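# Buzz-wire: carry the ring to the green end

## Task

Guide the ring along the wire until it reaches the green section at the wire's far end, and leave it hanging there on its own. Neither the ring nor anything else (gripper, arm) may ever touch the thin part of the wire; a single contact means failure. At the end, release the ring and move the gripper away; the ring has to stay in place without the robot supporting it.

## Robot and tools

Robot: one xArm7 arm (seven revolute joints) with a two-finger parallel gripper and a single camera, cam_wrist (896x504 pixels), mounted on the hand. There is only one arm, so every command describes one gripper.

Frame: the scene frame has its origin on the table surface below the arm base, +z up, +y to the left when facing along +x. Positions are in metres, orientations are unit quaternions written w first (qw, qx, qy, qz). The gripper's own +z axis points out along the fingers; the fingers close along its y axis. end_effector_position is the pinch point between the closed finger pads, roughly 2 cm short of the fingertips; closing pushes the tips about 10 mm further along gripper +z. The reported hand position can be slightly off, more so when reaching far.

The row: every motion command is a flat list of 8 numbers, [x, y, z, qw, qx, qy, qz, opening]. The first seven are an absolute pose for the gripper in the scene frame (a place to go, not an offset). opening runs from -1 (closed) to +1 (fully open, 0.084 m). Put the intended quaternion in every row; copying a result's quaternion can carry drift forward.

execute_actions(actions, pictures): actions is a list holding at most one item. An empty list just reports the state. An item {"rows": [...], "steps": n} plays up to 15 rows, one per control step of 1/30 s (n at most 15, default 15); if there are fewer rows than steps the final row is held. An item {"steps": n} without rows is a pause of up to 300 steps counted from the previous result, reply time included. pictures (true/false) chooses whether images are returned. A row whose target lies more than 0.6 m from the last reported position along any gripper axis is refused and nothing moves.

move(target, speed): target is one 8-number row as above, an absolute pose. The gripper travels a straight line from its current pose toward it, lasting 0.5 to 10 s (longer paths stop early). speed is in m/s, 0.002 to 0.5, default 0.25; rotation is capped at twice that in rad/s. The opening is applied at the start. The path ignores obstacles, and the real hand can lag, deviate or overshoot speed, especially with the arm almost straight. The result adds a move: line, e.g. done (settled near target), off_target, moving, held or fault, plus the remaining distance and limits; limits=paced means the pose was clipped, limits=held means some steps were blocked and the arm may then jump faster than requested.

wait(seconds): 0 to 10 s of letting the simulation run with no new command.

zoom_image(camera, region): camera is "cam_wrist"; region is [x0, y0, x1, y1] in image pixels, origin top-left, up to 504x504. Returns an enlarged crop of the latest image.

show_instructions shows the reference pages; read_manual returns licence texts; finished_scene(scene) ends the current scene irreversibly and reports success.

Controller behaviour: each step the commanded pose is clipped to within 70 mm and 16 degrees of the measured pose, then solved by damped inverse kinematics, favouring position over orientation. After an action the arm only continues to the last clipped pose, so for far targets check the reported pose and keep commanding. Joints are rate-limited to 3.14 rad/s. Joint ranges (rad): waist ±6.283, shoulder -2.059 to 2.094, upper arm roll ±6.283, elbow -0.192 to 3.927, forearm roll ±6.283, wrist pitch -1.693 to 3.142, wrist roll ±6.283.

Result lines: the state gives pose and velocities, grip_measured (finger opening on the command scale), joint positions and torques (offset and noisy). "Hand target" is where the controller is now heading. "pose unreachable" and HELD mark steps where the clearance check altered or blocked the command. MOTOR HOT warns from 65 °C; at 80 °C an OVER-TEMPERATURE FAULT brakes the arm until it cools. A TORQUE FAULT occurs when contact load reaches a joint limit (waist and shoulder 46, upper arm roll, elbow, forearm roll 27.6, wrist pitch and wrist roll 18.4 N m, held weight included): the arm backs off, freezes 10 s and drops the rest of the call.

Gripping: to hold the ring, command an opening well below grip_measured; lower means a firmer squeeze, up to about 24 N per pad. Fast closing hits harder. Sending grip_measured back still applies light pressure on narrow parts.

Cautions: the thin wire must never be touched, so move slowly near it and use zoom_image to check clearance. Avoid fast moves into contact and targets set deep past a surface, which press hard. Do not knock anything off the table or drop the ring. Occasional outside nudges may shift loose objects. Before finishing, open the fingers, withdraw clear, and confirm the ring rests on the green part unaided.

Each tool is called after "Emit:" by a JSON object that holds its "method" and its "body".

Reference images:

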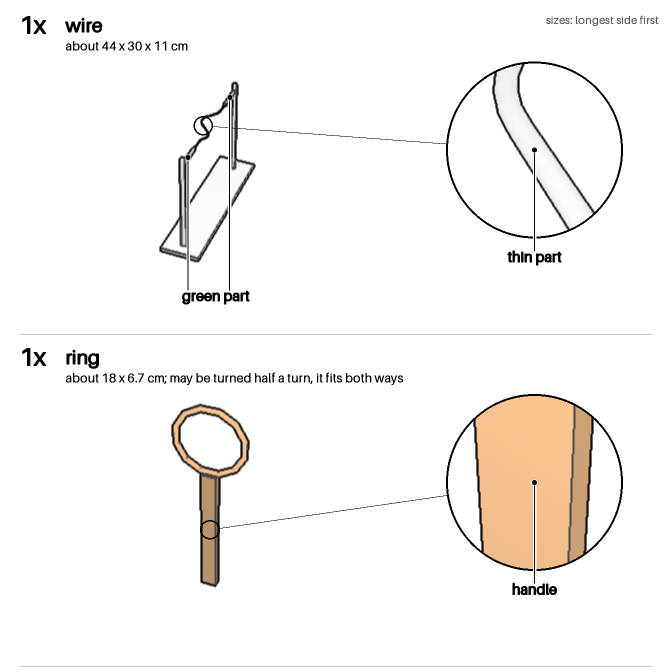

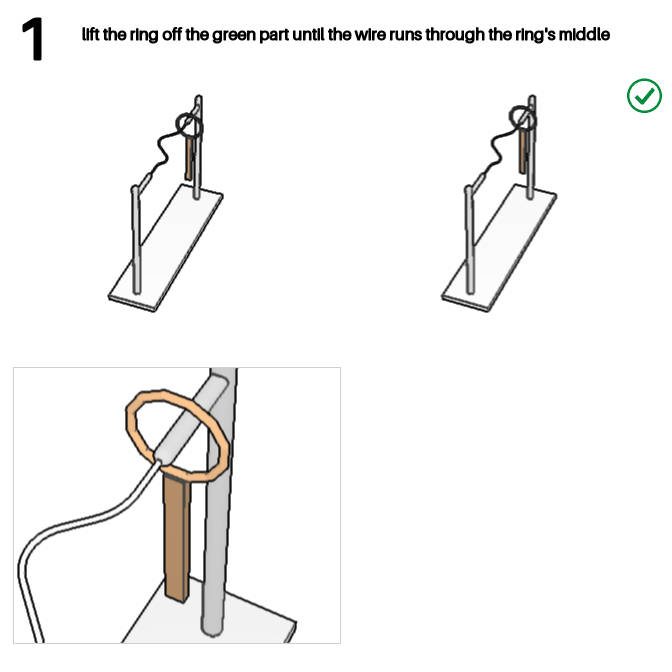

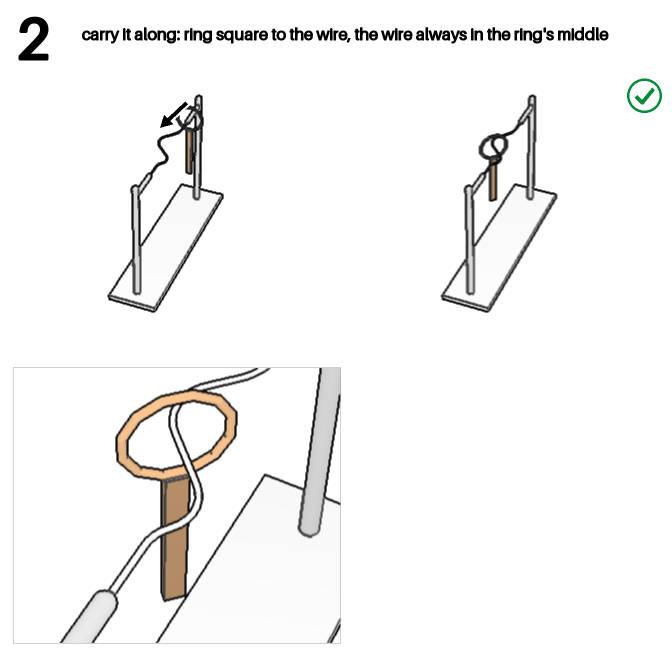

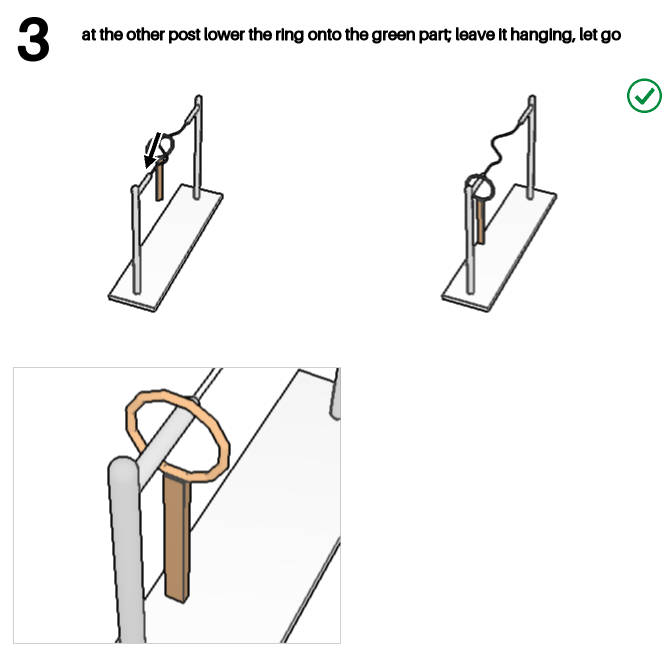

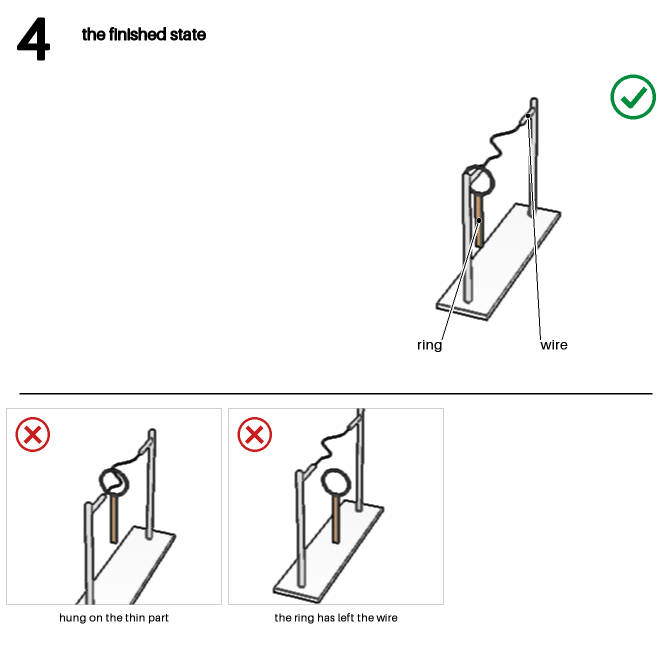

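## Session

Emit:
{"method": "execute_actions", "body": {"actions": []}}

Scene clock: 0.00 s of 4600.00 s.
end_effector_position=(+0.6483, -0.2432, +0.3879) grip_measured=+1.00 end_effector_quat_wxyz=(+0.188, +0.824, +0.533, +0.043) end_effector_velocity=(-0.000, +0.000, -0.001) end_effector_angular_velocity=(+0.000, +0.001, +0.002)
Joint positions: [-0.417  0.522  0.126  1.867 -0.281  1.03  -1.338  0.084]
Joint velocities: [-0.     0.    -0.    -0.001  0.001  0.    -0.002 -0.   ]
Joint torques (N m, as the arm reports them, + toward a larger angle): no reading
Motor temperatures (°C, as the motors report them): [34 28 30 29 29 30 27]
Hand target: +0.648, -0.243, +0.388; +0.188, +0.824, +0.533, +0.043

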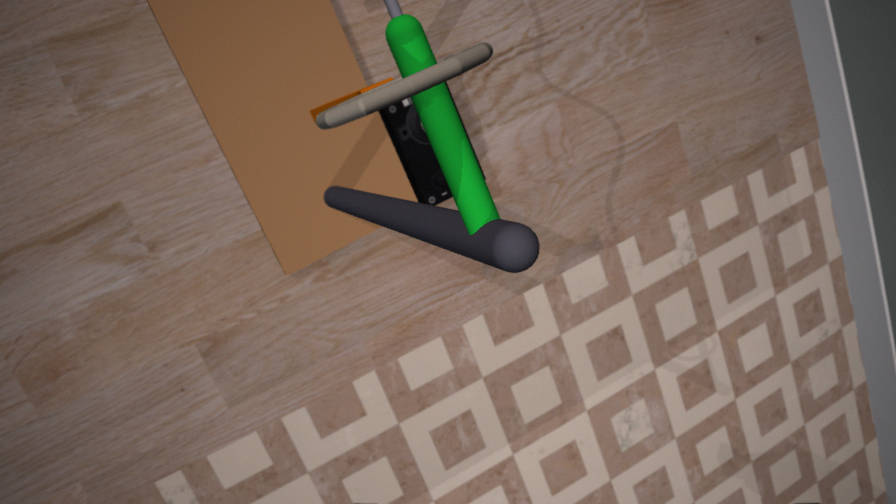

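Emit:
{"method": "move", "body": {"target": [0.537,-0.04,0.44,0,0.966,0,0.259,1]}}

Scene clock: 7.47 s of 4600.00 s.
end_effector_position=(+0.5370, -0.0400, +0.4391) grip_measured=+1.00 end_effector_quat_wxyz=(+0.001, +0.966, +0.001, +0.258) end_effector_velocity=(-0.000, +0.002, -0.000) end_effector_angular_velocity=(+0.002, -0.002, -0.004)
Joint positions: [-0.332 -0.158  0.21   1.068  0.118  0.719 -0.163  0.084]
Joint velocities: [ 0.001 -0.003  0.003 -0.005 -0.002 -0.004  0.01  -0.   ]
Joint torques (N m, as the arm reports them, + toward a larger angle): [  0.05 -23.83  -1.3   21.59   0.96  -1.62   0.49]
Motor temperatures (°C, as the motors report them): [34 28 30 29 29 30 27]
Hand target: +0.537, -0.040, +0.439; +0.001, +0.966, +0.001, +0.259
Off the commanded pose: 0.001 m, 0 deg.
After step 90, 1.43 s passed at rest.
move: done
camera_calibration (this result's frames):
cam_wrist: T_world_to_cam=[[0.0102254, -0.999203, 0.0385959, -0.0382026], [-0.868681, -0.0279937, -0.49458, 0.746156], [0.495266, -0.0284703, -0.868275, 0.242819], [0, 0, 0, 1]] pos_world=[0.528302, -0.0103714, 0.581342]

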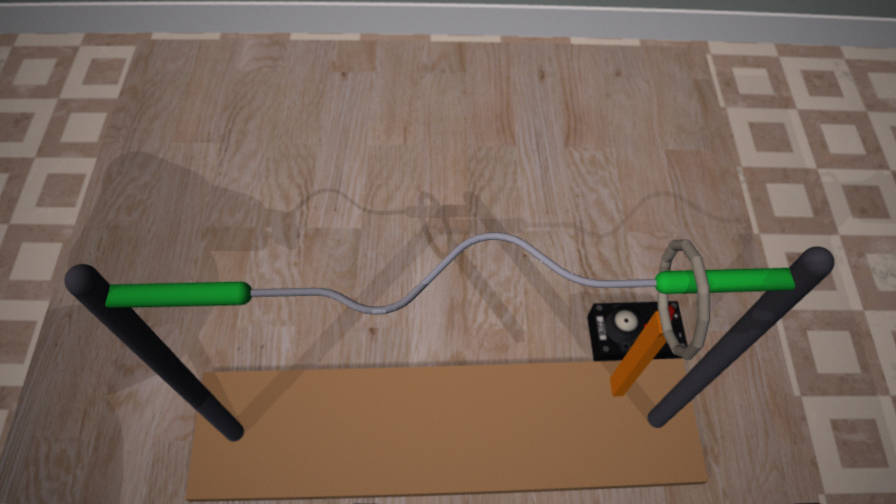

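Emit:
{"method": "move", "body": {"target": [0.48,-0.04,0.19,0,0.7071,0,0.7071,1]}}

Scene clock: 12.13 s of 4600.00 s.
end_effector_position=(+0.4813, -0.0406, +0.1914) grip_measured=+1.00 end_effector_quat_wxyz=(-0.001, +0.707, -0.001, +0.708) end_effector_velocity=(-0.000, +0.001, -0.001) end_effector_angular_velocity=(-0.004, -0.012, -0.009)
Joint positions: [-0.907  1.27   0.629  0.632 -0.537 -1.692 -0.79   0.084]
Joint velocities: [-0.029  0.043  0.028  0.007 -0.021  0.    -0.054  0.   ]
Joint torques (N m, as the arm reports them, + toward a larger angle): [ -0.22 -27.05   9.98  -1.76   0.21  -0.99   0.78]
Motor temperatures (°C, as the motors report them): [34 28 30 29 29 30 27]
Hand target: +0.481, -0.041, +0.191; -0.000, +0.706, -0.001, +0.708
Off the commanded pose: 0.002 m, 0 deg.
joint sent to its limit — the command would take joint 6 (wrist pitch) past its lower limit, so that joint was sent only as far as its limit.
move: done
camera_calibration (this result's frames):
cam_wrist: T_world_to_cam=[[-0.0265695, -0.999347, 0.0244896, -0.0082297], [-0.00360497, -0.0244023, -0.999696, 0.255622], [0.99964, -0.0266497, -0.00295426, -0.352951], [0, 0, 0, 1]] pos_world=[0.353526, -0.0113926, 0.254703]

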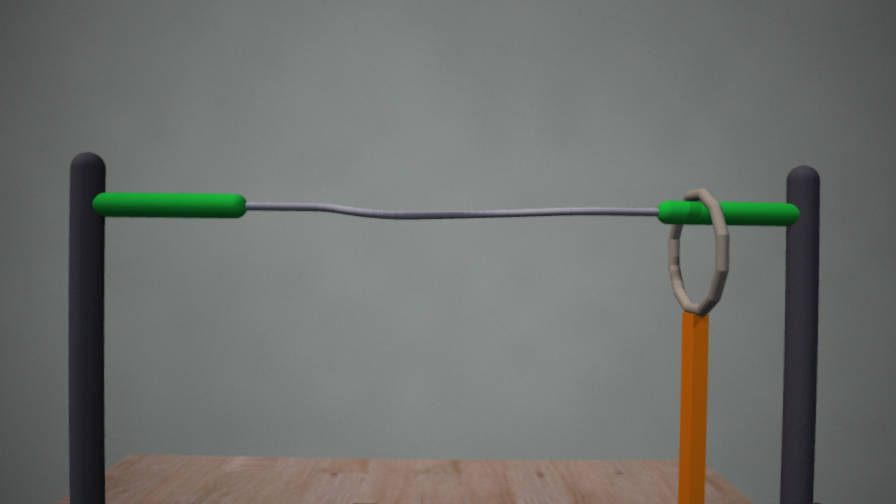

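Emit:
{"method": "move", "body": {"target": [0.61,-0.149,0.165,0,0.7071,0,0.7071,0.1], "speed": 0.15}}

Scene clock: 19.90 s of 4600.00 s.
end_effector_position=(+0.6098, -0.1491, +0.1654) grip_measured=+0.09 end_effector_quat_wxyz=(+0.000, +0.707, -0.000, +0.707) end_effector_velocity=(+0.001, -0.003, +0.000) end_effector_angular_velocity=(-0.001, -0.002, -0.002)
Joint positions: [-0.951  1.329  0.583  1.174 -0.656 -1.261 -0.5    0.048]
Joint velocities: [-0.     0.002 -0.001  0.009 -0.002  0.003  0.004 -0.   ]
Joint torques (N m, as the arm reports them, + toward a larger angle): [  0.3  -36.97  11.88   4.93   0.09  -1.16   0.74]
Motor temperatures (°C, as the motors report them): [34 28 30 29 29 30 27]
Hand target: +0.610, -0.149, +0.165; +0.000, +0.707, -0.000, +0.707
Off the commanded pose: 0.000 m, 0 deg.
After step 90, 3.10 s passed at rest.
move: done
camera_calibration (this result's frames):
cam_wrist: T_world_to_cam=[[-0.0272143, -0.999277, 0.0265642, -0.112597], [-0.00585697, -0.0264142, -0.999634, 0.228511], [0.999612, -0.0273599, -0.00513389, -0.484116], [0, 0, 0, 1]] pos_world=[0.482203, -0.119725, 0.228933]

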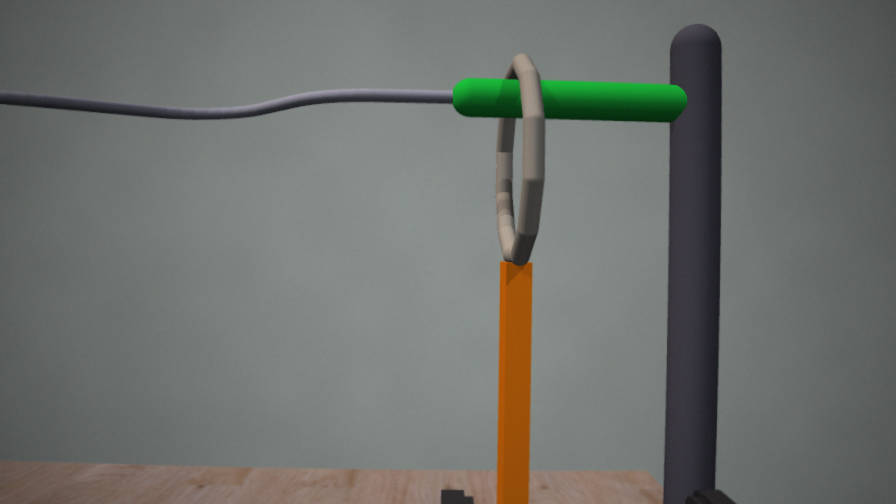

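Emit:
{"method": "move", "body": {"target": [0.686,-0.148,0.165,0,0.7071,0,0.7071,0.1], "speed": 0.08}}

Emit:
{"method": "execute_actions", "body": {"actions": [{"rows":[[0.686,-0.148,0.165,0,0.7071,0,0.7071,-0.1],[0.686,-0.148,0.165,0,0.7071,0,0.7071,-0.3],[0.686,-0.148,0.165,0,0.7071,0,0.7071,-0.5],[0.686,-0.148,0.165,0,0.7071,0,0.7071,-0.6]]}]}}

Emit:
{"method": "move", "body": {"target": [0.686,-0.148,0.165,0,0.7071,0,0.7071,-1]}}

Emit:
{"method": "move", "body": {"target": [0.686,-0.148,0.185,0,0.7071,0,0.7071,-1], "speed": 0.04}}

Scene clock: 23.63 s of 4600.00 s.
end_effector_position=(+0.6858, -0.1484, +0.1651) grip_measured=+0.09 end_effector_quat_wxyz=(+0.000, +0.707, -0.000, +0.707) end_effector_velocity=(+0.002, +0.000, +0.001) end_effector_angular_velocity=(+0.000, -0.003, +0.001)
Joint positions: [-0.84   1.426  0.635  1.478 -0.624 -1.095 -0.45   0.048]
Joint velocities: [ 0.003  0.003  0.002  0.009 -0.002  0.003  0.003  0.   ]
Joint torques (N m, as the arm reports them, + toward a larger angle): [ -0.02 -41.69  12.66   7.08   0.23  -1.35   0.69]
Motor temperatures (°C, as the motors report them): [34 28 30 29 29 30 27]
Hand target: +0.686, -0.148, +0.165; -0.000, +0.707, -0.000, +0.707
Off the commanded pose: 0.000 m, 0 deg.
move: done
camera_calibration (this result's frames):
cam_wrist: T_world_to_cam=[[-0.0274358, -0.999282, 0.0261294, -0.109534], [-0.00554994, -0.0259866, -0.999647, 0.2286], [0.999608, -0.0275712, -0.00483299, -0.56016], [0, 0, 0, 1]] pos_world=[0.558204, -0.118959, 0.228674]

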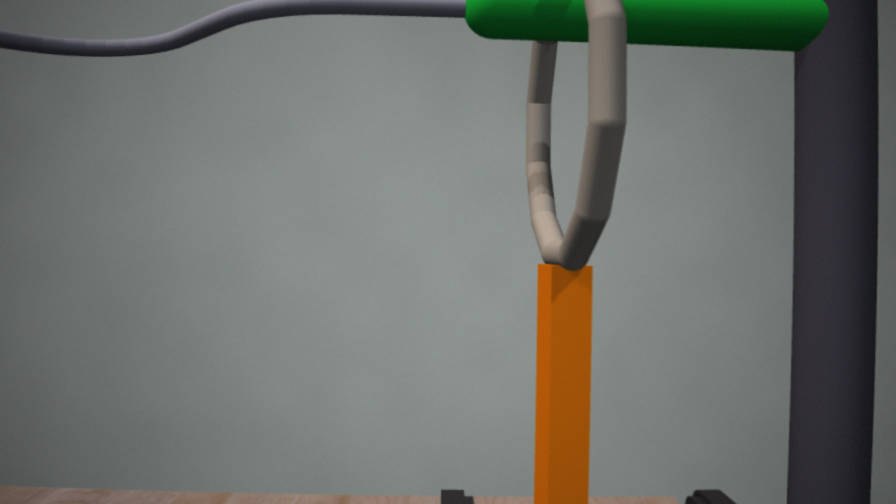

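Scene clock: 24.13 s of 4600.00 s.
end_effector_position=(+0.6860, -0.1480, +0.1650) grip_measured=-0.62 end_effector_quat_wxyz=(+0.000, +0.707, -0.000, +0.707) end_effector_velocity=(-0.000, +0.000, -0.000) end_effector_angular_velocity=(+0.001, +0.001, -0.000)
Joint positions: [-0.839  1.427  0.635  1.479 -0.624 -1.095 -0.45   0.017]
Joint velocities: [ 0.     0.001 -0.     0.     0.     0.     0.001 -0.   ]
Joint torques (N m, as the arm reports them, + toward a larger angle): [ -0.12 -41.52  12.76   7.43   0.3   -1.43   0.72]
Motor temperatures (°C, as the motors report them): [34 28 30 29 29 30 27]
Hand target: +0.686, -0.148, +0.165; +0.000, +0.707, -0.000, +0.707
Off the commanded pose: 0.000 m, 0 deg.
Steps of this call (steps 1 to 15: all 15 steps of this action). Readings (end_effector_position):
1: (+0.6858, -0.1483, +0.1652)
2: (+0.6859, -0.1483, +0.1652)
4: (+0.6859, -0.1482, +0.1651)
8: (+0.6860, -0.1480, +0.1650)
15: the state above
camera_calibration (this result's frames):
cam_wrist: T_world_to_cam=[[-0.0269993, -0.999286, 0.0264126, -0.109539], [-0.00529623, -0.0262788, -0.999641, 0.228258], [0.999621, -0.0271295, -0.00458294, -0.560349], [0, 0, 0, 1]] pos_world=[0.558389, -0.118664, 0.228501]

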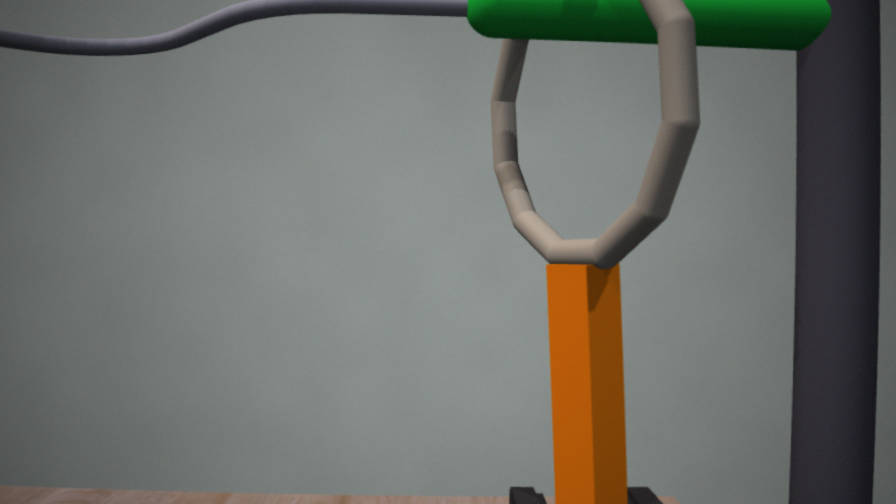

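Scene clock: 25.07 s of 4600.00 s.
end_effector_position=(+0.6860, -0.1480, +0.1650) grip_measured=-0.82 end_effector_quat_wxyz=(+0.000, +0.707, -0.000, +0.707) end_effector_velocity=(-0.000, +0.001, +0.000) end_effector_angular_velocity=(-0.001, +0.000, +0.002)
Joint positions: [-0.839  1.427  0.635  1.479 -0.624 -1.095 -0.45   0.008]
Joint velocities: [ 0.001 -0.001 -0.001 -0.001 -0.001  0.    -0.     0.   ]
Joint torques (N m, as the arm reports them, + toward a larger angle): [  0.   -41.65  12.69   7.48   0.33  -1.37   0.62]
Motor temperatures (°C, as the motors report them): [34 28 30 29 29 30 27]
Hand target: +0.686, -0.148, +0.165; -0.000, +0.707, -0.000, +0.707
Off the commanded pose: 0.000 m, 0 deg.
move: done
camera_calibration (this result's frames):
cam_wrist: T_world_to_cam=[[-0.0269907, -0.999287, 0.0264045, -0.109536], [-0.0053355, -0.0262698, -0.999641, 0.228263], [0.999621, -0.0271218, -0.00462265, -0.560339], [0, 0, 0, 1]] pos_world=[0.558388, -0.118659, 0.228483]

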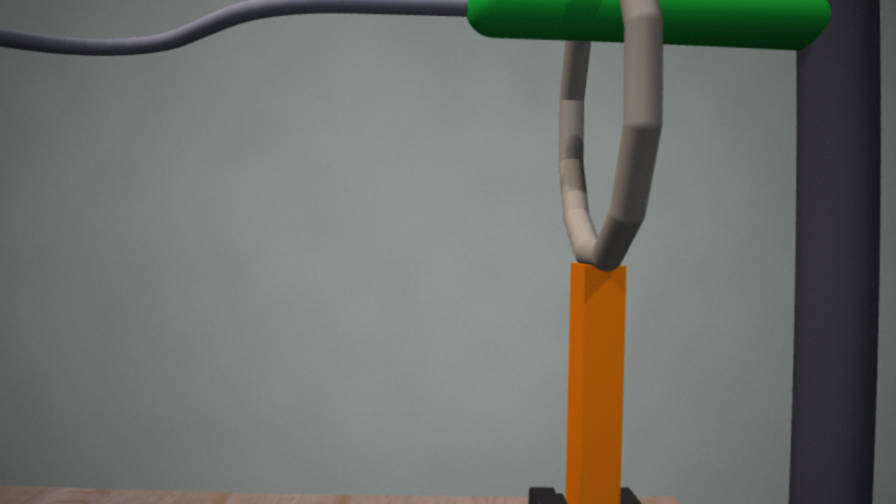

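Scene clock: 25.90 s of 4600.00 s.
end_effector_position=(+0.6859, -0.1479, +0.1847) grip_measured=-0.82 end_effector_quat_wxyz=(-0.000, +0.707, +0.000, +0.707) end_effector_velocity=(-0.001, +0.000, -0.001) end_effector_angular_velocity=(-0.002, +0.005, +0.000)
Joint positions: [-0.851  1.37   0.647  1.427 -0.596 -1.089 -0.456  0.008]
Joint velocities: [-0.001 -0.004 -0.001 -0.007  0.003  0.001 -0.003  0.   ]
Joint torques (N m, as the arm reports them, + toward a larger angle): [  0.06 -41.41  12.94   8.19  -0.12  -1.17   0.65]
Motor temperatures (°C, as the motors report them): [34 28 30 29 29 30 27]
Hand target: +0.686, -0.148, +0.185; -0.000, +0.707, +0.000, +0.707
Off the commanded pose: 0.000 m, 0 deg.
move: done
camera_calibration (this result's frames):
cam_wrist: T_world_to_cam=[[-0.0267341, -0.999291, 0.026497, -0.110127], [-0.00551135, -0.0263587, -0.999637, 0.248081], [0.999627, -0.0268704, -0.00480277, -0.560082], [0, 0, 0, 1]] pos_world=[0.558297, -0.118559, 0.24822]

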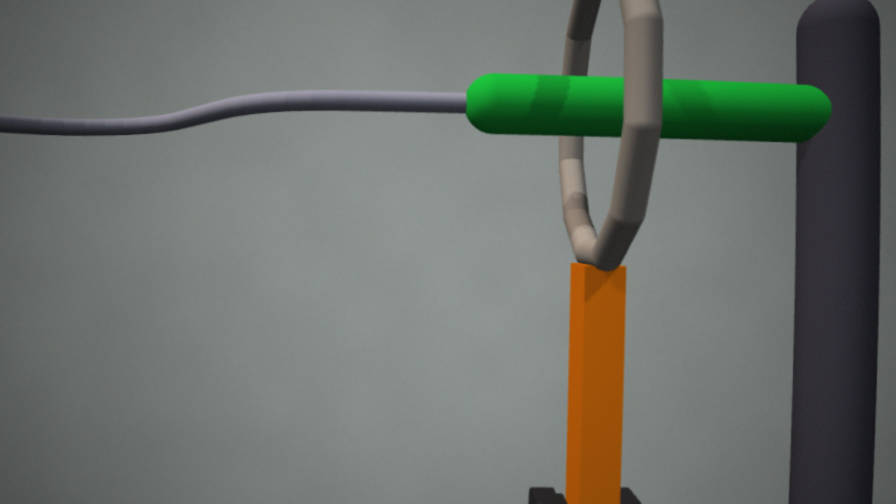

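Emit:
{"method": "move", "body": {"target": [0.687,-0.092,0.185,0,0.7071,0,0.7071,-1], "speed": 0.06}}

Emit:
{"method": "move", "body": {"target": [0.708,-0.038,0.184,0,0.7071,0,0.7071,-1], "speed": 0.06}}

Scene clock: 30.43 s of 4600.00 s.
end_effector_position=(+0.6871, -0.0924, +0.1850) grip_measured=-0.82 end_effector_quat_wxyz=(+0.000, +0.707, -0.000, +0.707) end_effector_velocity=(-0.000, -0.000, -0.000) end_effector_angular_velocity=(-0.001, +0.000, -0.005)
Joint positions: [-0.759  1.369  0.68   1.372 -0.474 -1.164 -0.554  0.008]
Joint velocities: [ 0.002  0.    -0.    -0.001  0.007 -0.004 -0.003 -0.   ]
Joint torques (N m, as the arm reports them, + toward a larger angle): [  0.05 -40.71  13.18   7.39   0.2   -1.2    0.68]
Motor temperatures (°C, as the motors report them): [34 28 30 29 29 30 27]
Hand target: +0.687, -0.092, +0.185; -0.000, +0.707, -0.000, +0.707
Off the commanded pose: 0.000 m, 0 deg.
After step 90, 0.27 s passed at rest.
move: done
camera_calibration (this result's frames):
cam_wrist: T_world_to_cam=[[-0.0271478, -0.999285, 0.0263096, -0.0543578], [-0.00521742, -0.0261773, -0.999644, 0.249638], [0.999618, -0.0272754, -0.00450304, -0.55985], [0, 0, 0, 1]] pos_world=[0.559462, -0.0630542, 0.248458]

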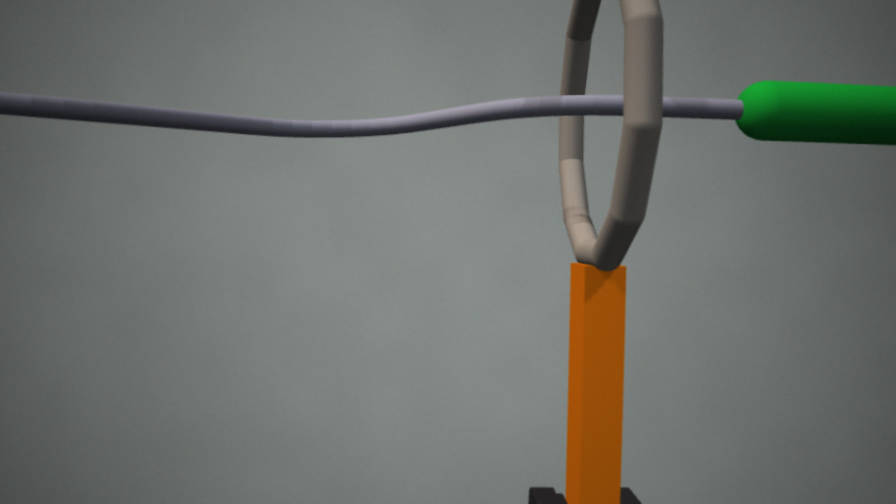

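Scene clock: 31.77 s of 4600.00 s.
end_effector_position=(+0.7080, -0.0385, +0.1840) grip_measured=-0.82 end_effector_quat_wxyz=(+0.000, +0.707, -0.000, +0.707) end_effector_velocity=(+0.001, +0.001, +0.000) end_effector_angular_velocity=(-0.001, -0.001, -0.001)
Joint positions: [-0.632  1.411  0.725  1.447 -0.368 -1.177 -0.627  0.008]
Joint velocities: [ 0.004  0.001  0.001  0.005  0.003  0.    -0.002 -0.   ]
Joint torques (N m, as the arm reports them, + toward a larger angle): [ -0.21 -41.76  13.64   7.42  -0.06  -1.15   0.71]
Motor temperatures (°C, as the motors report them): [34 28 30 29 29 30 27]
Hand target: +0.708, -0.038, +0.184; -0.000, +0.707, -0.000, +0.707
Off the commanded pose: 0.001 m, 0 deg.
move: done
camera_calibration (this result's frames):
cam_wrist: T_world_to_cam=[[-0.0274108, -0.99928, 0.0262187, 0.0003155], [-0.00531357, -0.0260826, -0.999646, 0.250289], [0.99961, -0.0275404, -0.0045948, -0.579303], [0, 0, 0, 1]] pos_world=[0.580416, -0.00911078, 0.24753]

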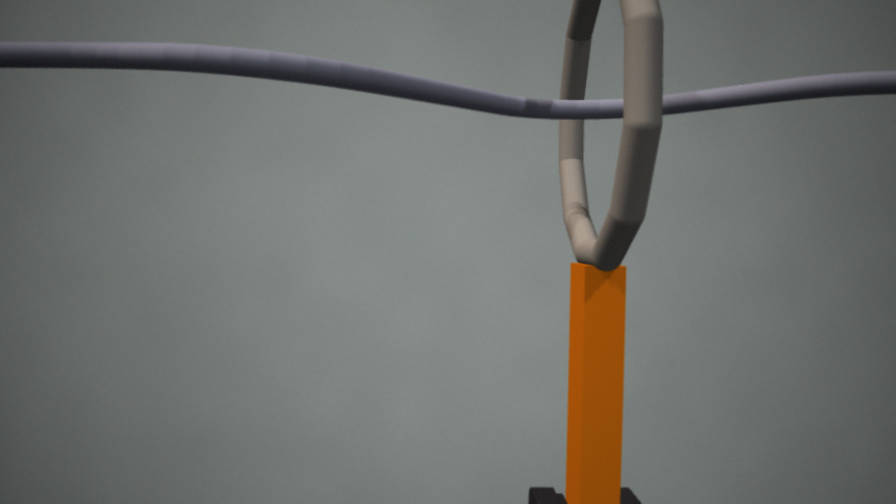

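Emit:
{"method": "move", "body": {"target": [0.672,0.022,0.181,0,0.7071,0,0.7071,-1], "speed": 0.06}}

Emit:
{"method": "move", "body": {"target": [0.676,0.117,0.184,0,0.7071,0,0.7071,-1], "speed": 0.06}}

Scene clock: 34.47 s of 4600.00 s.
end_effector_position=(+0.6722, +0.0217, +0.1810) grip_measured=-0.82 end_effector_quat_wxyz=(+0.000, +0.707, -0.000, +0.707) end_effector_velocity=(-0.001, +0.001, +0.000) end_effector_angular_velocity=(-0.001, -0.001, -0.000)
Joint positions: [-0.56   1.407  0.758  1.314 -0.277 -1.335 -0.719  0.008]
Joint velocities: [ 0.001 -0.     0.001 -0.003  0.001 -0.005 -0.003  0.   ]
Joint torques (N m, as the arm reports them, + toward a larger angle): [  0.1  -39.22  13.99   5.81  -0.07  -1.12   0.52]
Motor temperatures (°C, as the motors report them): [34 28 31 29 29 30 27]
Hand target: +0.672, +0.022, +0.181; -0.000, +0.707, -0.000, +0.707
Off the commanded pose: 0.000 m, 0 deg.
move: done
camera_calibration (this result's frames):
cam_wrist: T_world_to_cam=[[-0.0272315, -0.999283, 0.0263176, 0.0594725], [-0.0051139, -0.0261877, -0.999644, 0.24847], [0.999616, -0.0273564, -0.0043971, -0.541955], [0, 0, 0, 1]] pos_world=[0.544637, 0.0511107, 0.244434]

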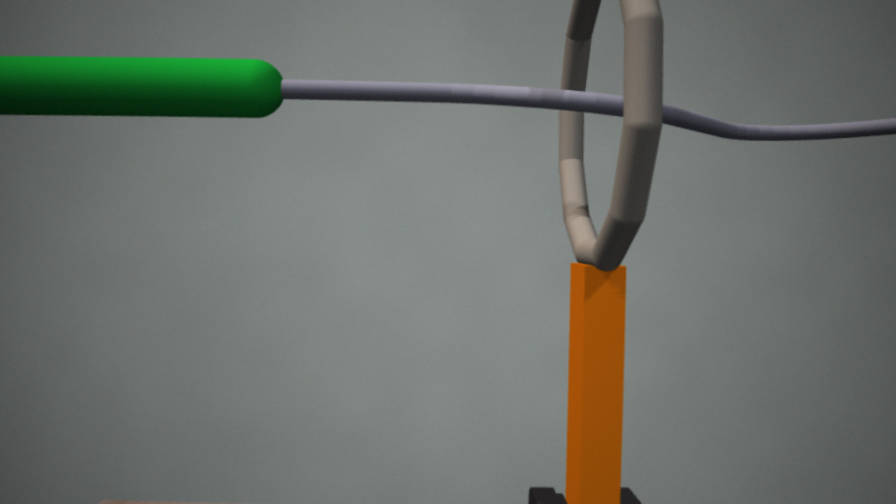

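Scene clock: 36.43 s of 4600.00 s.
end_effector_position=(+0.6762, +0.1166, +0.1840) grip_measured=-0.82 end_effector_quat_wxyz=(-0.000, +0.707, -0.000, +0.707) end_effector_velocity=(+0.001, +0.001, +0.000) end_effector_angular_velocity=(-0.002, -0.000, -0.002)
Joint positions: [-0.35   1.47   0.841  1.431 -0.135 -1.392 -0.823  0.008]
Joint velocities: [ 0.004  0.001  0.001  0.005  0.003 -0.    -0.003 -0.   ]
Joint torques (N m, as the arm reports them, + toward a larger angle): [ -0.57 -40.62  14.49   5.76  -0.38  -1.05   0.8 ]
Motor temperatures (°C, as the motors report them): [34 28 31 29 29 30 27]
Hand target: +0.676, +0.117, +0.184; -0.000, +0.707, -0.000, +0.707
Off the commanded pose: 0.000 m, 0 deg.
move: done
camera_calibration (this result's frames):
cam_wrist: T_world_to_cam=[[-0.0274098, -0.999288, 0.0259191, 0.154455], [-0.00540666, -0.0257802, -0.999653, 0.254189], [0.99961, -0.0275404, -0.00469618, -0.543216], [0, 0, 0, 1]] pos_world=[0.548612, 0.145938, 0.247547]

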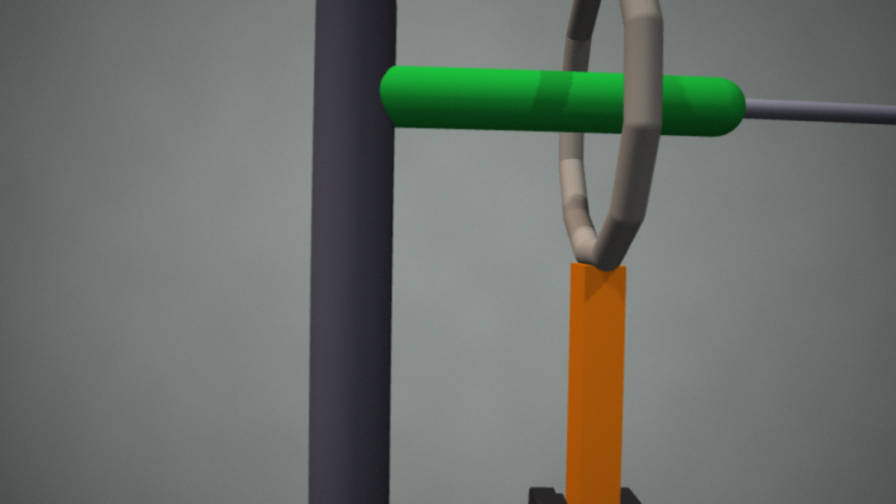

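Emit:
{"method": "move", "body": {"target": [0.676,0.119,0.1655,0,0.7071,0,0.7071,-1], "speed": 0.03}}

Emit:
{"method": "move", "body": {"target": [0.676,0.119,0.1655,0,0.7071,0,0.7071,-0.3]}}

Emit:
{"method": "move", "body": {"target": [0.55,0.119,0.1655,0,0.7071,0,0.7071,-0.3], "speed": 0.1}}

Scene clock: 39.20 s of 4600.00 s.
end_effector_position=(+0.6761, +0.1189, +0.1657) grip_measured=-0.82 end_effector_quat_wxyz=(+0.000, +0.707, -0.000, +0.707) end_effector_velocity=(+0.000, -0.000, -0.000) end_effector_angular_velocity=(+0.000, -0.002, -0.001)
Joint positions: [-0.329  1.517  0.824  1.478 -0.16  -1.393 -0.81   0.008]
Joint velocities: [ 0.001  0.003 -0.001  0.004 -0.002 -0.001  0.001  0.   ]
Joint torques (N m, as the arm reports them, + toward a larger angle): [ -0.33 -40.74  14.06   5.3   -0.34  -1.05   0.68]
Motor temperatures (°C, as the motors report them): [34 28 31 29 29 30 27]
Hand target: +0.676, +0.119, +0.165; +0.000, +0.707, -0.000, +0.707
Off the commanded pose: 0.000 m, 0 deg.
move: done
camera_calibration (this result's frames):
cam_wrist: T_world_to_cam=[[-0.0271671, -0.999287, 0.0262309, 0.157087], [-0.00524458, -0.0260977, -0.999646, 0.235854], [0.999617, -0.027295, -0.00453184, -0.543206], [0, 0, 0, 1]] pos_world=[0.548503, 0.148303, 0.229188]

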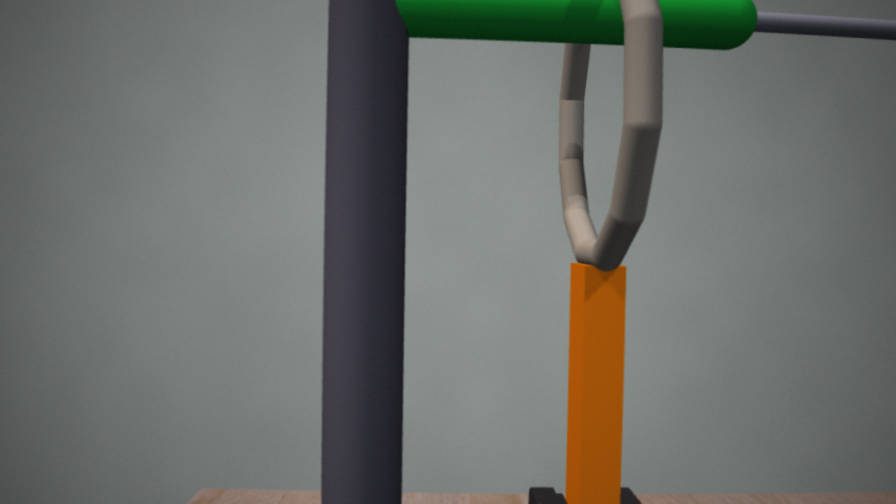

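Scene clock: 39.90 s of 4600.00 s.
end_effector_position=(+0.6760, +0.1190, +0.1655) grip_measured=-0.32 end_effector_quat_wxyz=(+0.000, +0.707, -0.000, +0.707) end_effector_velocity=(+0.000, -0.000, +0.000) end_effector_angular_velocity=(+0.000, -0.001, -0.000)
Joint positions: [-0.329  1.517  0.824  1.478 -0.16  -1.393 -0.81   0.03 ]
Joint velocities: [ 0.    -0.    -0.     0.     0.    -0.001  0.    -0.   ]
Joint torques (N m, as the arm reports them, + toward a larger angle): [ -0.19 -40.36  13.97   5.54  -0.21  -0.93   0.84]
Motor temperatures (°C, as the motors report them): [34 28 31 29 29 30 27]
Hand target: +0.676, +0.119, +0.165; +0.000, +0.707, -0.000, +0.707
Off the commanded pose: 0.000 m, 0 deg.
move: done
camera_calibration (this result's frames):
cam_wrist: T_world_to_cam=[[-0.026979, -0.999287, 0.0264028, 0.156993], [-0.00528406, -0.0262694, -0.999641, 0.235719], [0.999622, -0.0271088, -0.00457157, -0.54312], [0, 0, 0, 1]] pos_world=[0.548396, 0.14835, 0.229006]

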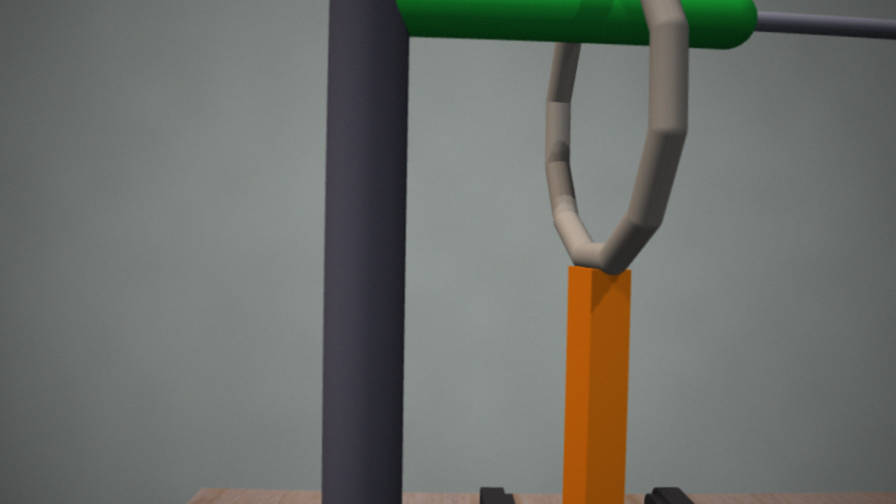

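Scene clock: 41.80 s of 4600.00 s.
end_effector_position=(+0.5503, +0.1188, +0.1655) grip_measured=-0.32 end_effector_quat_wxyz=(-0.001, +0.707, +0.001, +0.707) end_effector_velocity=(-0.001, +0.001, +0.000) end_effector_angular_velocity=(-0.004, -0.013, -0.016)
Joint positions: [-0.561  1.639  0.952  1.013 -0.343 -1.692 -1.092  0.03 ]
Joint velocities: [-0.028  0.073  0.049  0.011 -0.052 -0.001 -0.086 -0.   ]
Joint torques (N m, as the arm reports them, + toward a larger angle): [  0.08 -30.34  15.46  -1.82  -0.53  -0.88   0.89]
Motor temperatures (°C, as the motors report them): [34 28 31 29 29 30 27]
Hand target: +0.550, +0.119, +0.165; +0.000, +0.707, +0.000, +0.707
Off the commanded pose: 0.000 m, 0 deg.
joint sent to its limit — the command would take joint 6 (wrist pitch) past its lower limit, so that joint was sent only as far as its limit.
move: done
camera_calibration (this result's frames):
cam_wrist: T_world_to_cam=[[-0.0252699, -0.999328, 0.026558, 0.152451], [-0.00538921, -0.0264299, -0.999636, 0.235127], [0.999666, -0.0254038, -0.00471771, -0.417655], [0, 0, 0, 1]] pos_world=[0.422635, 0.147953, 0.229023]

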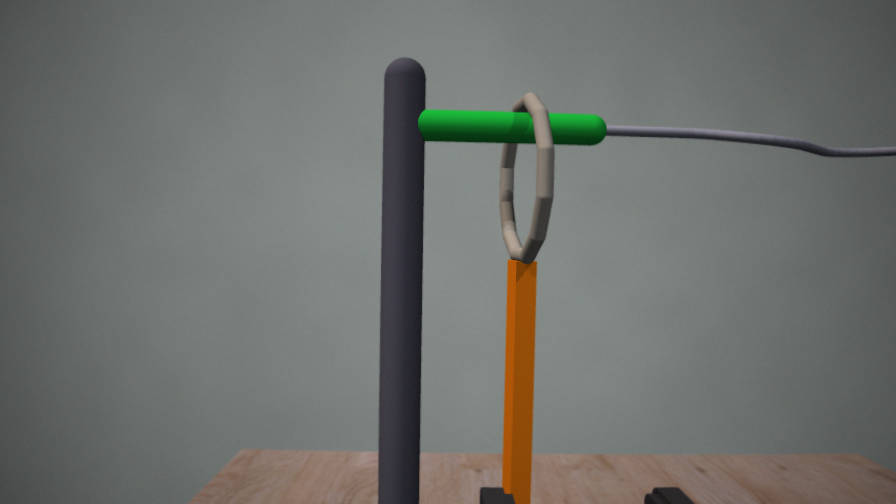

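Emit:
{"method": "finished_scene", "body": {"scene": 1}}

The scene is finished: the task was done.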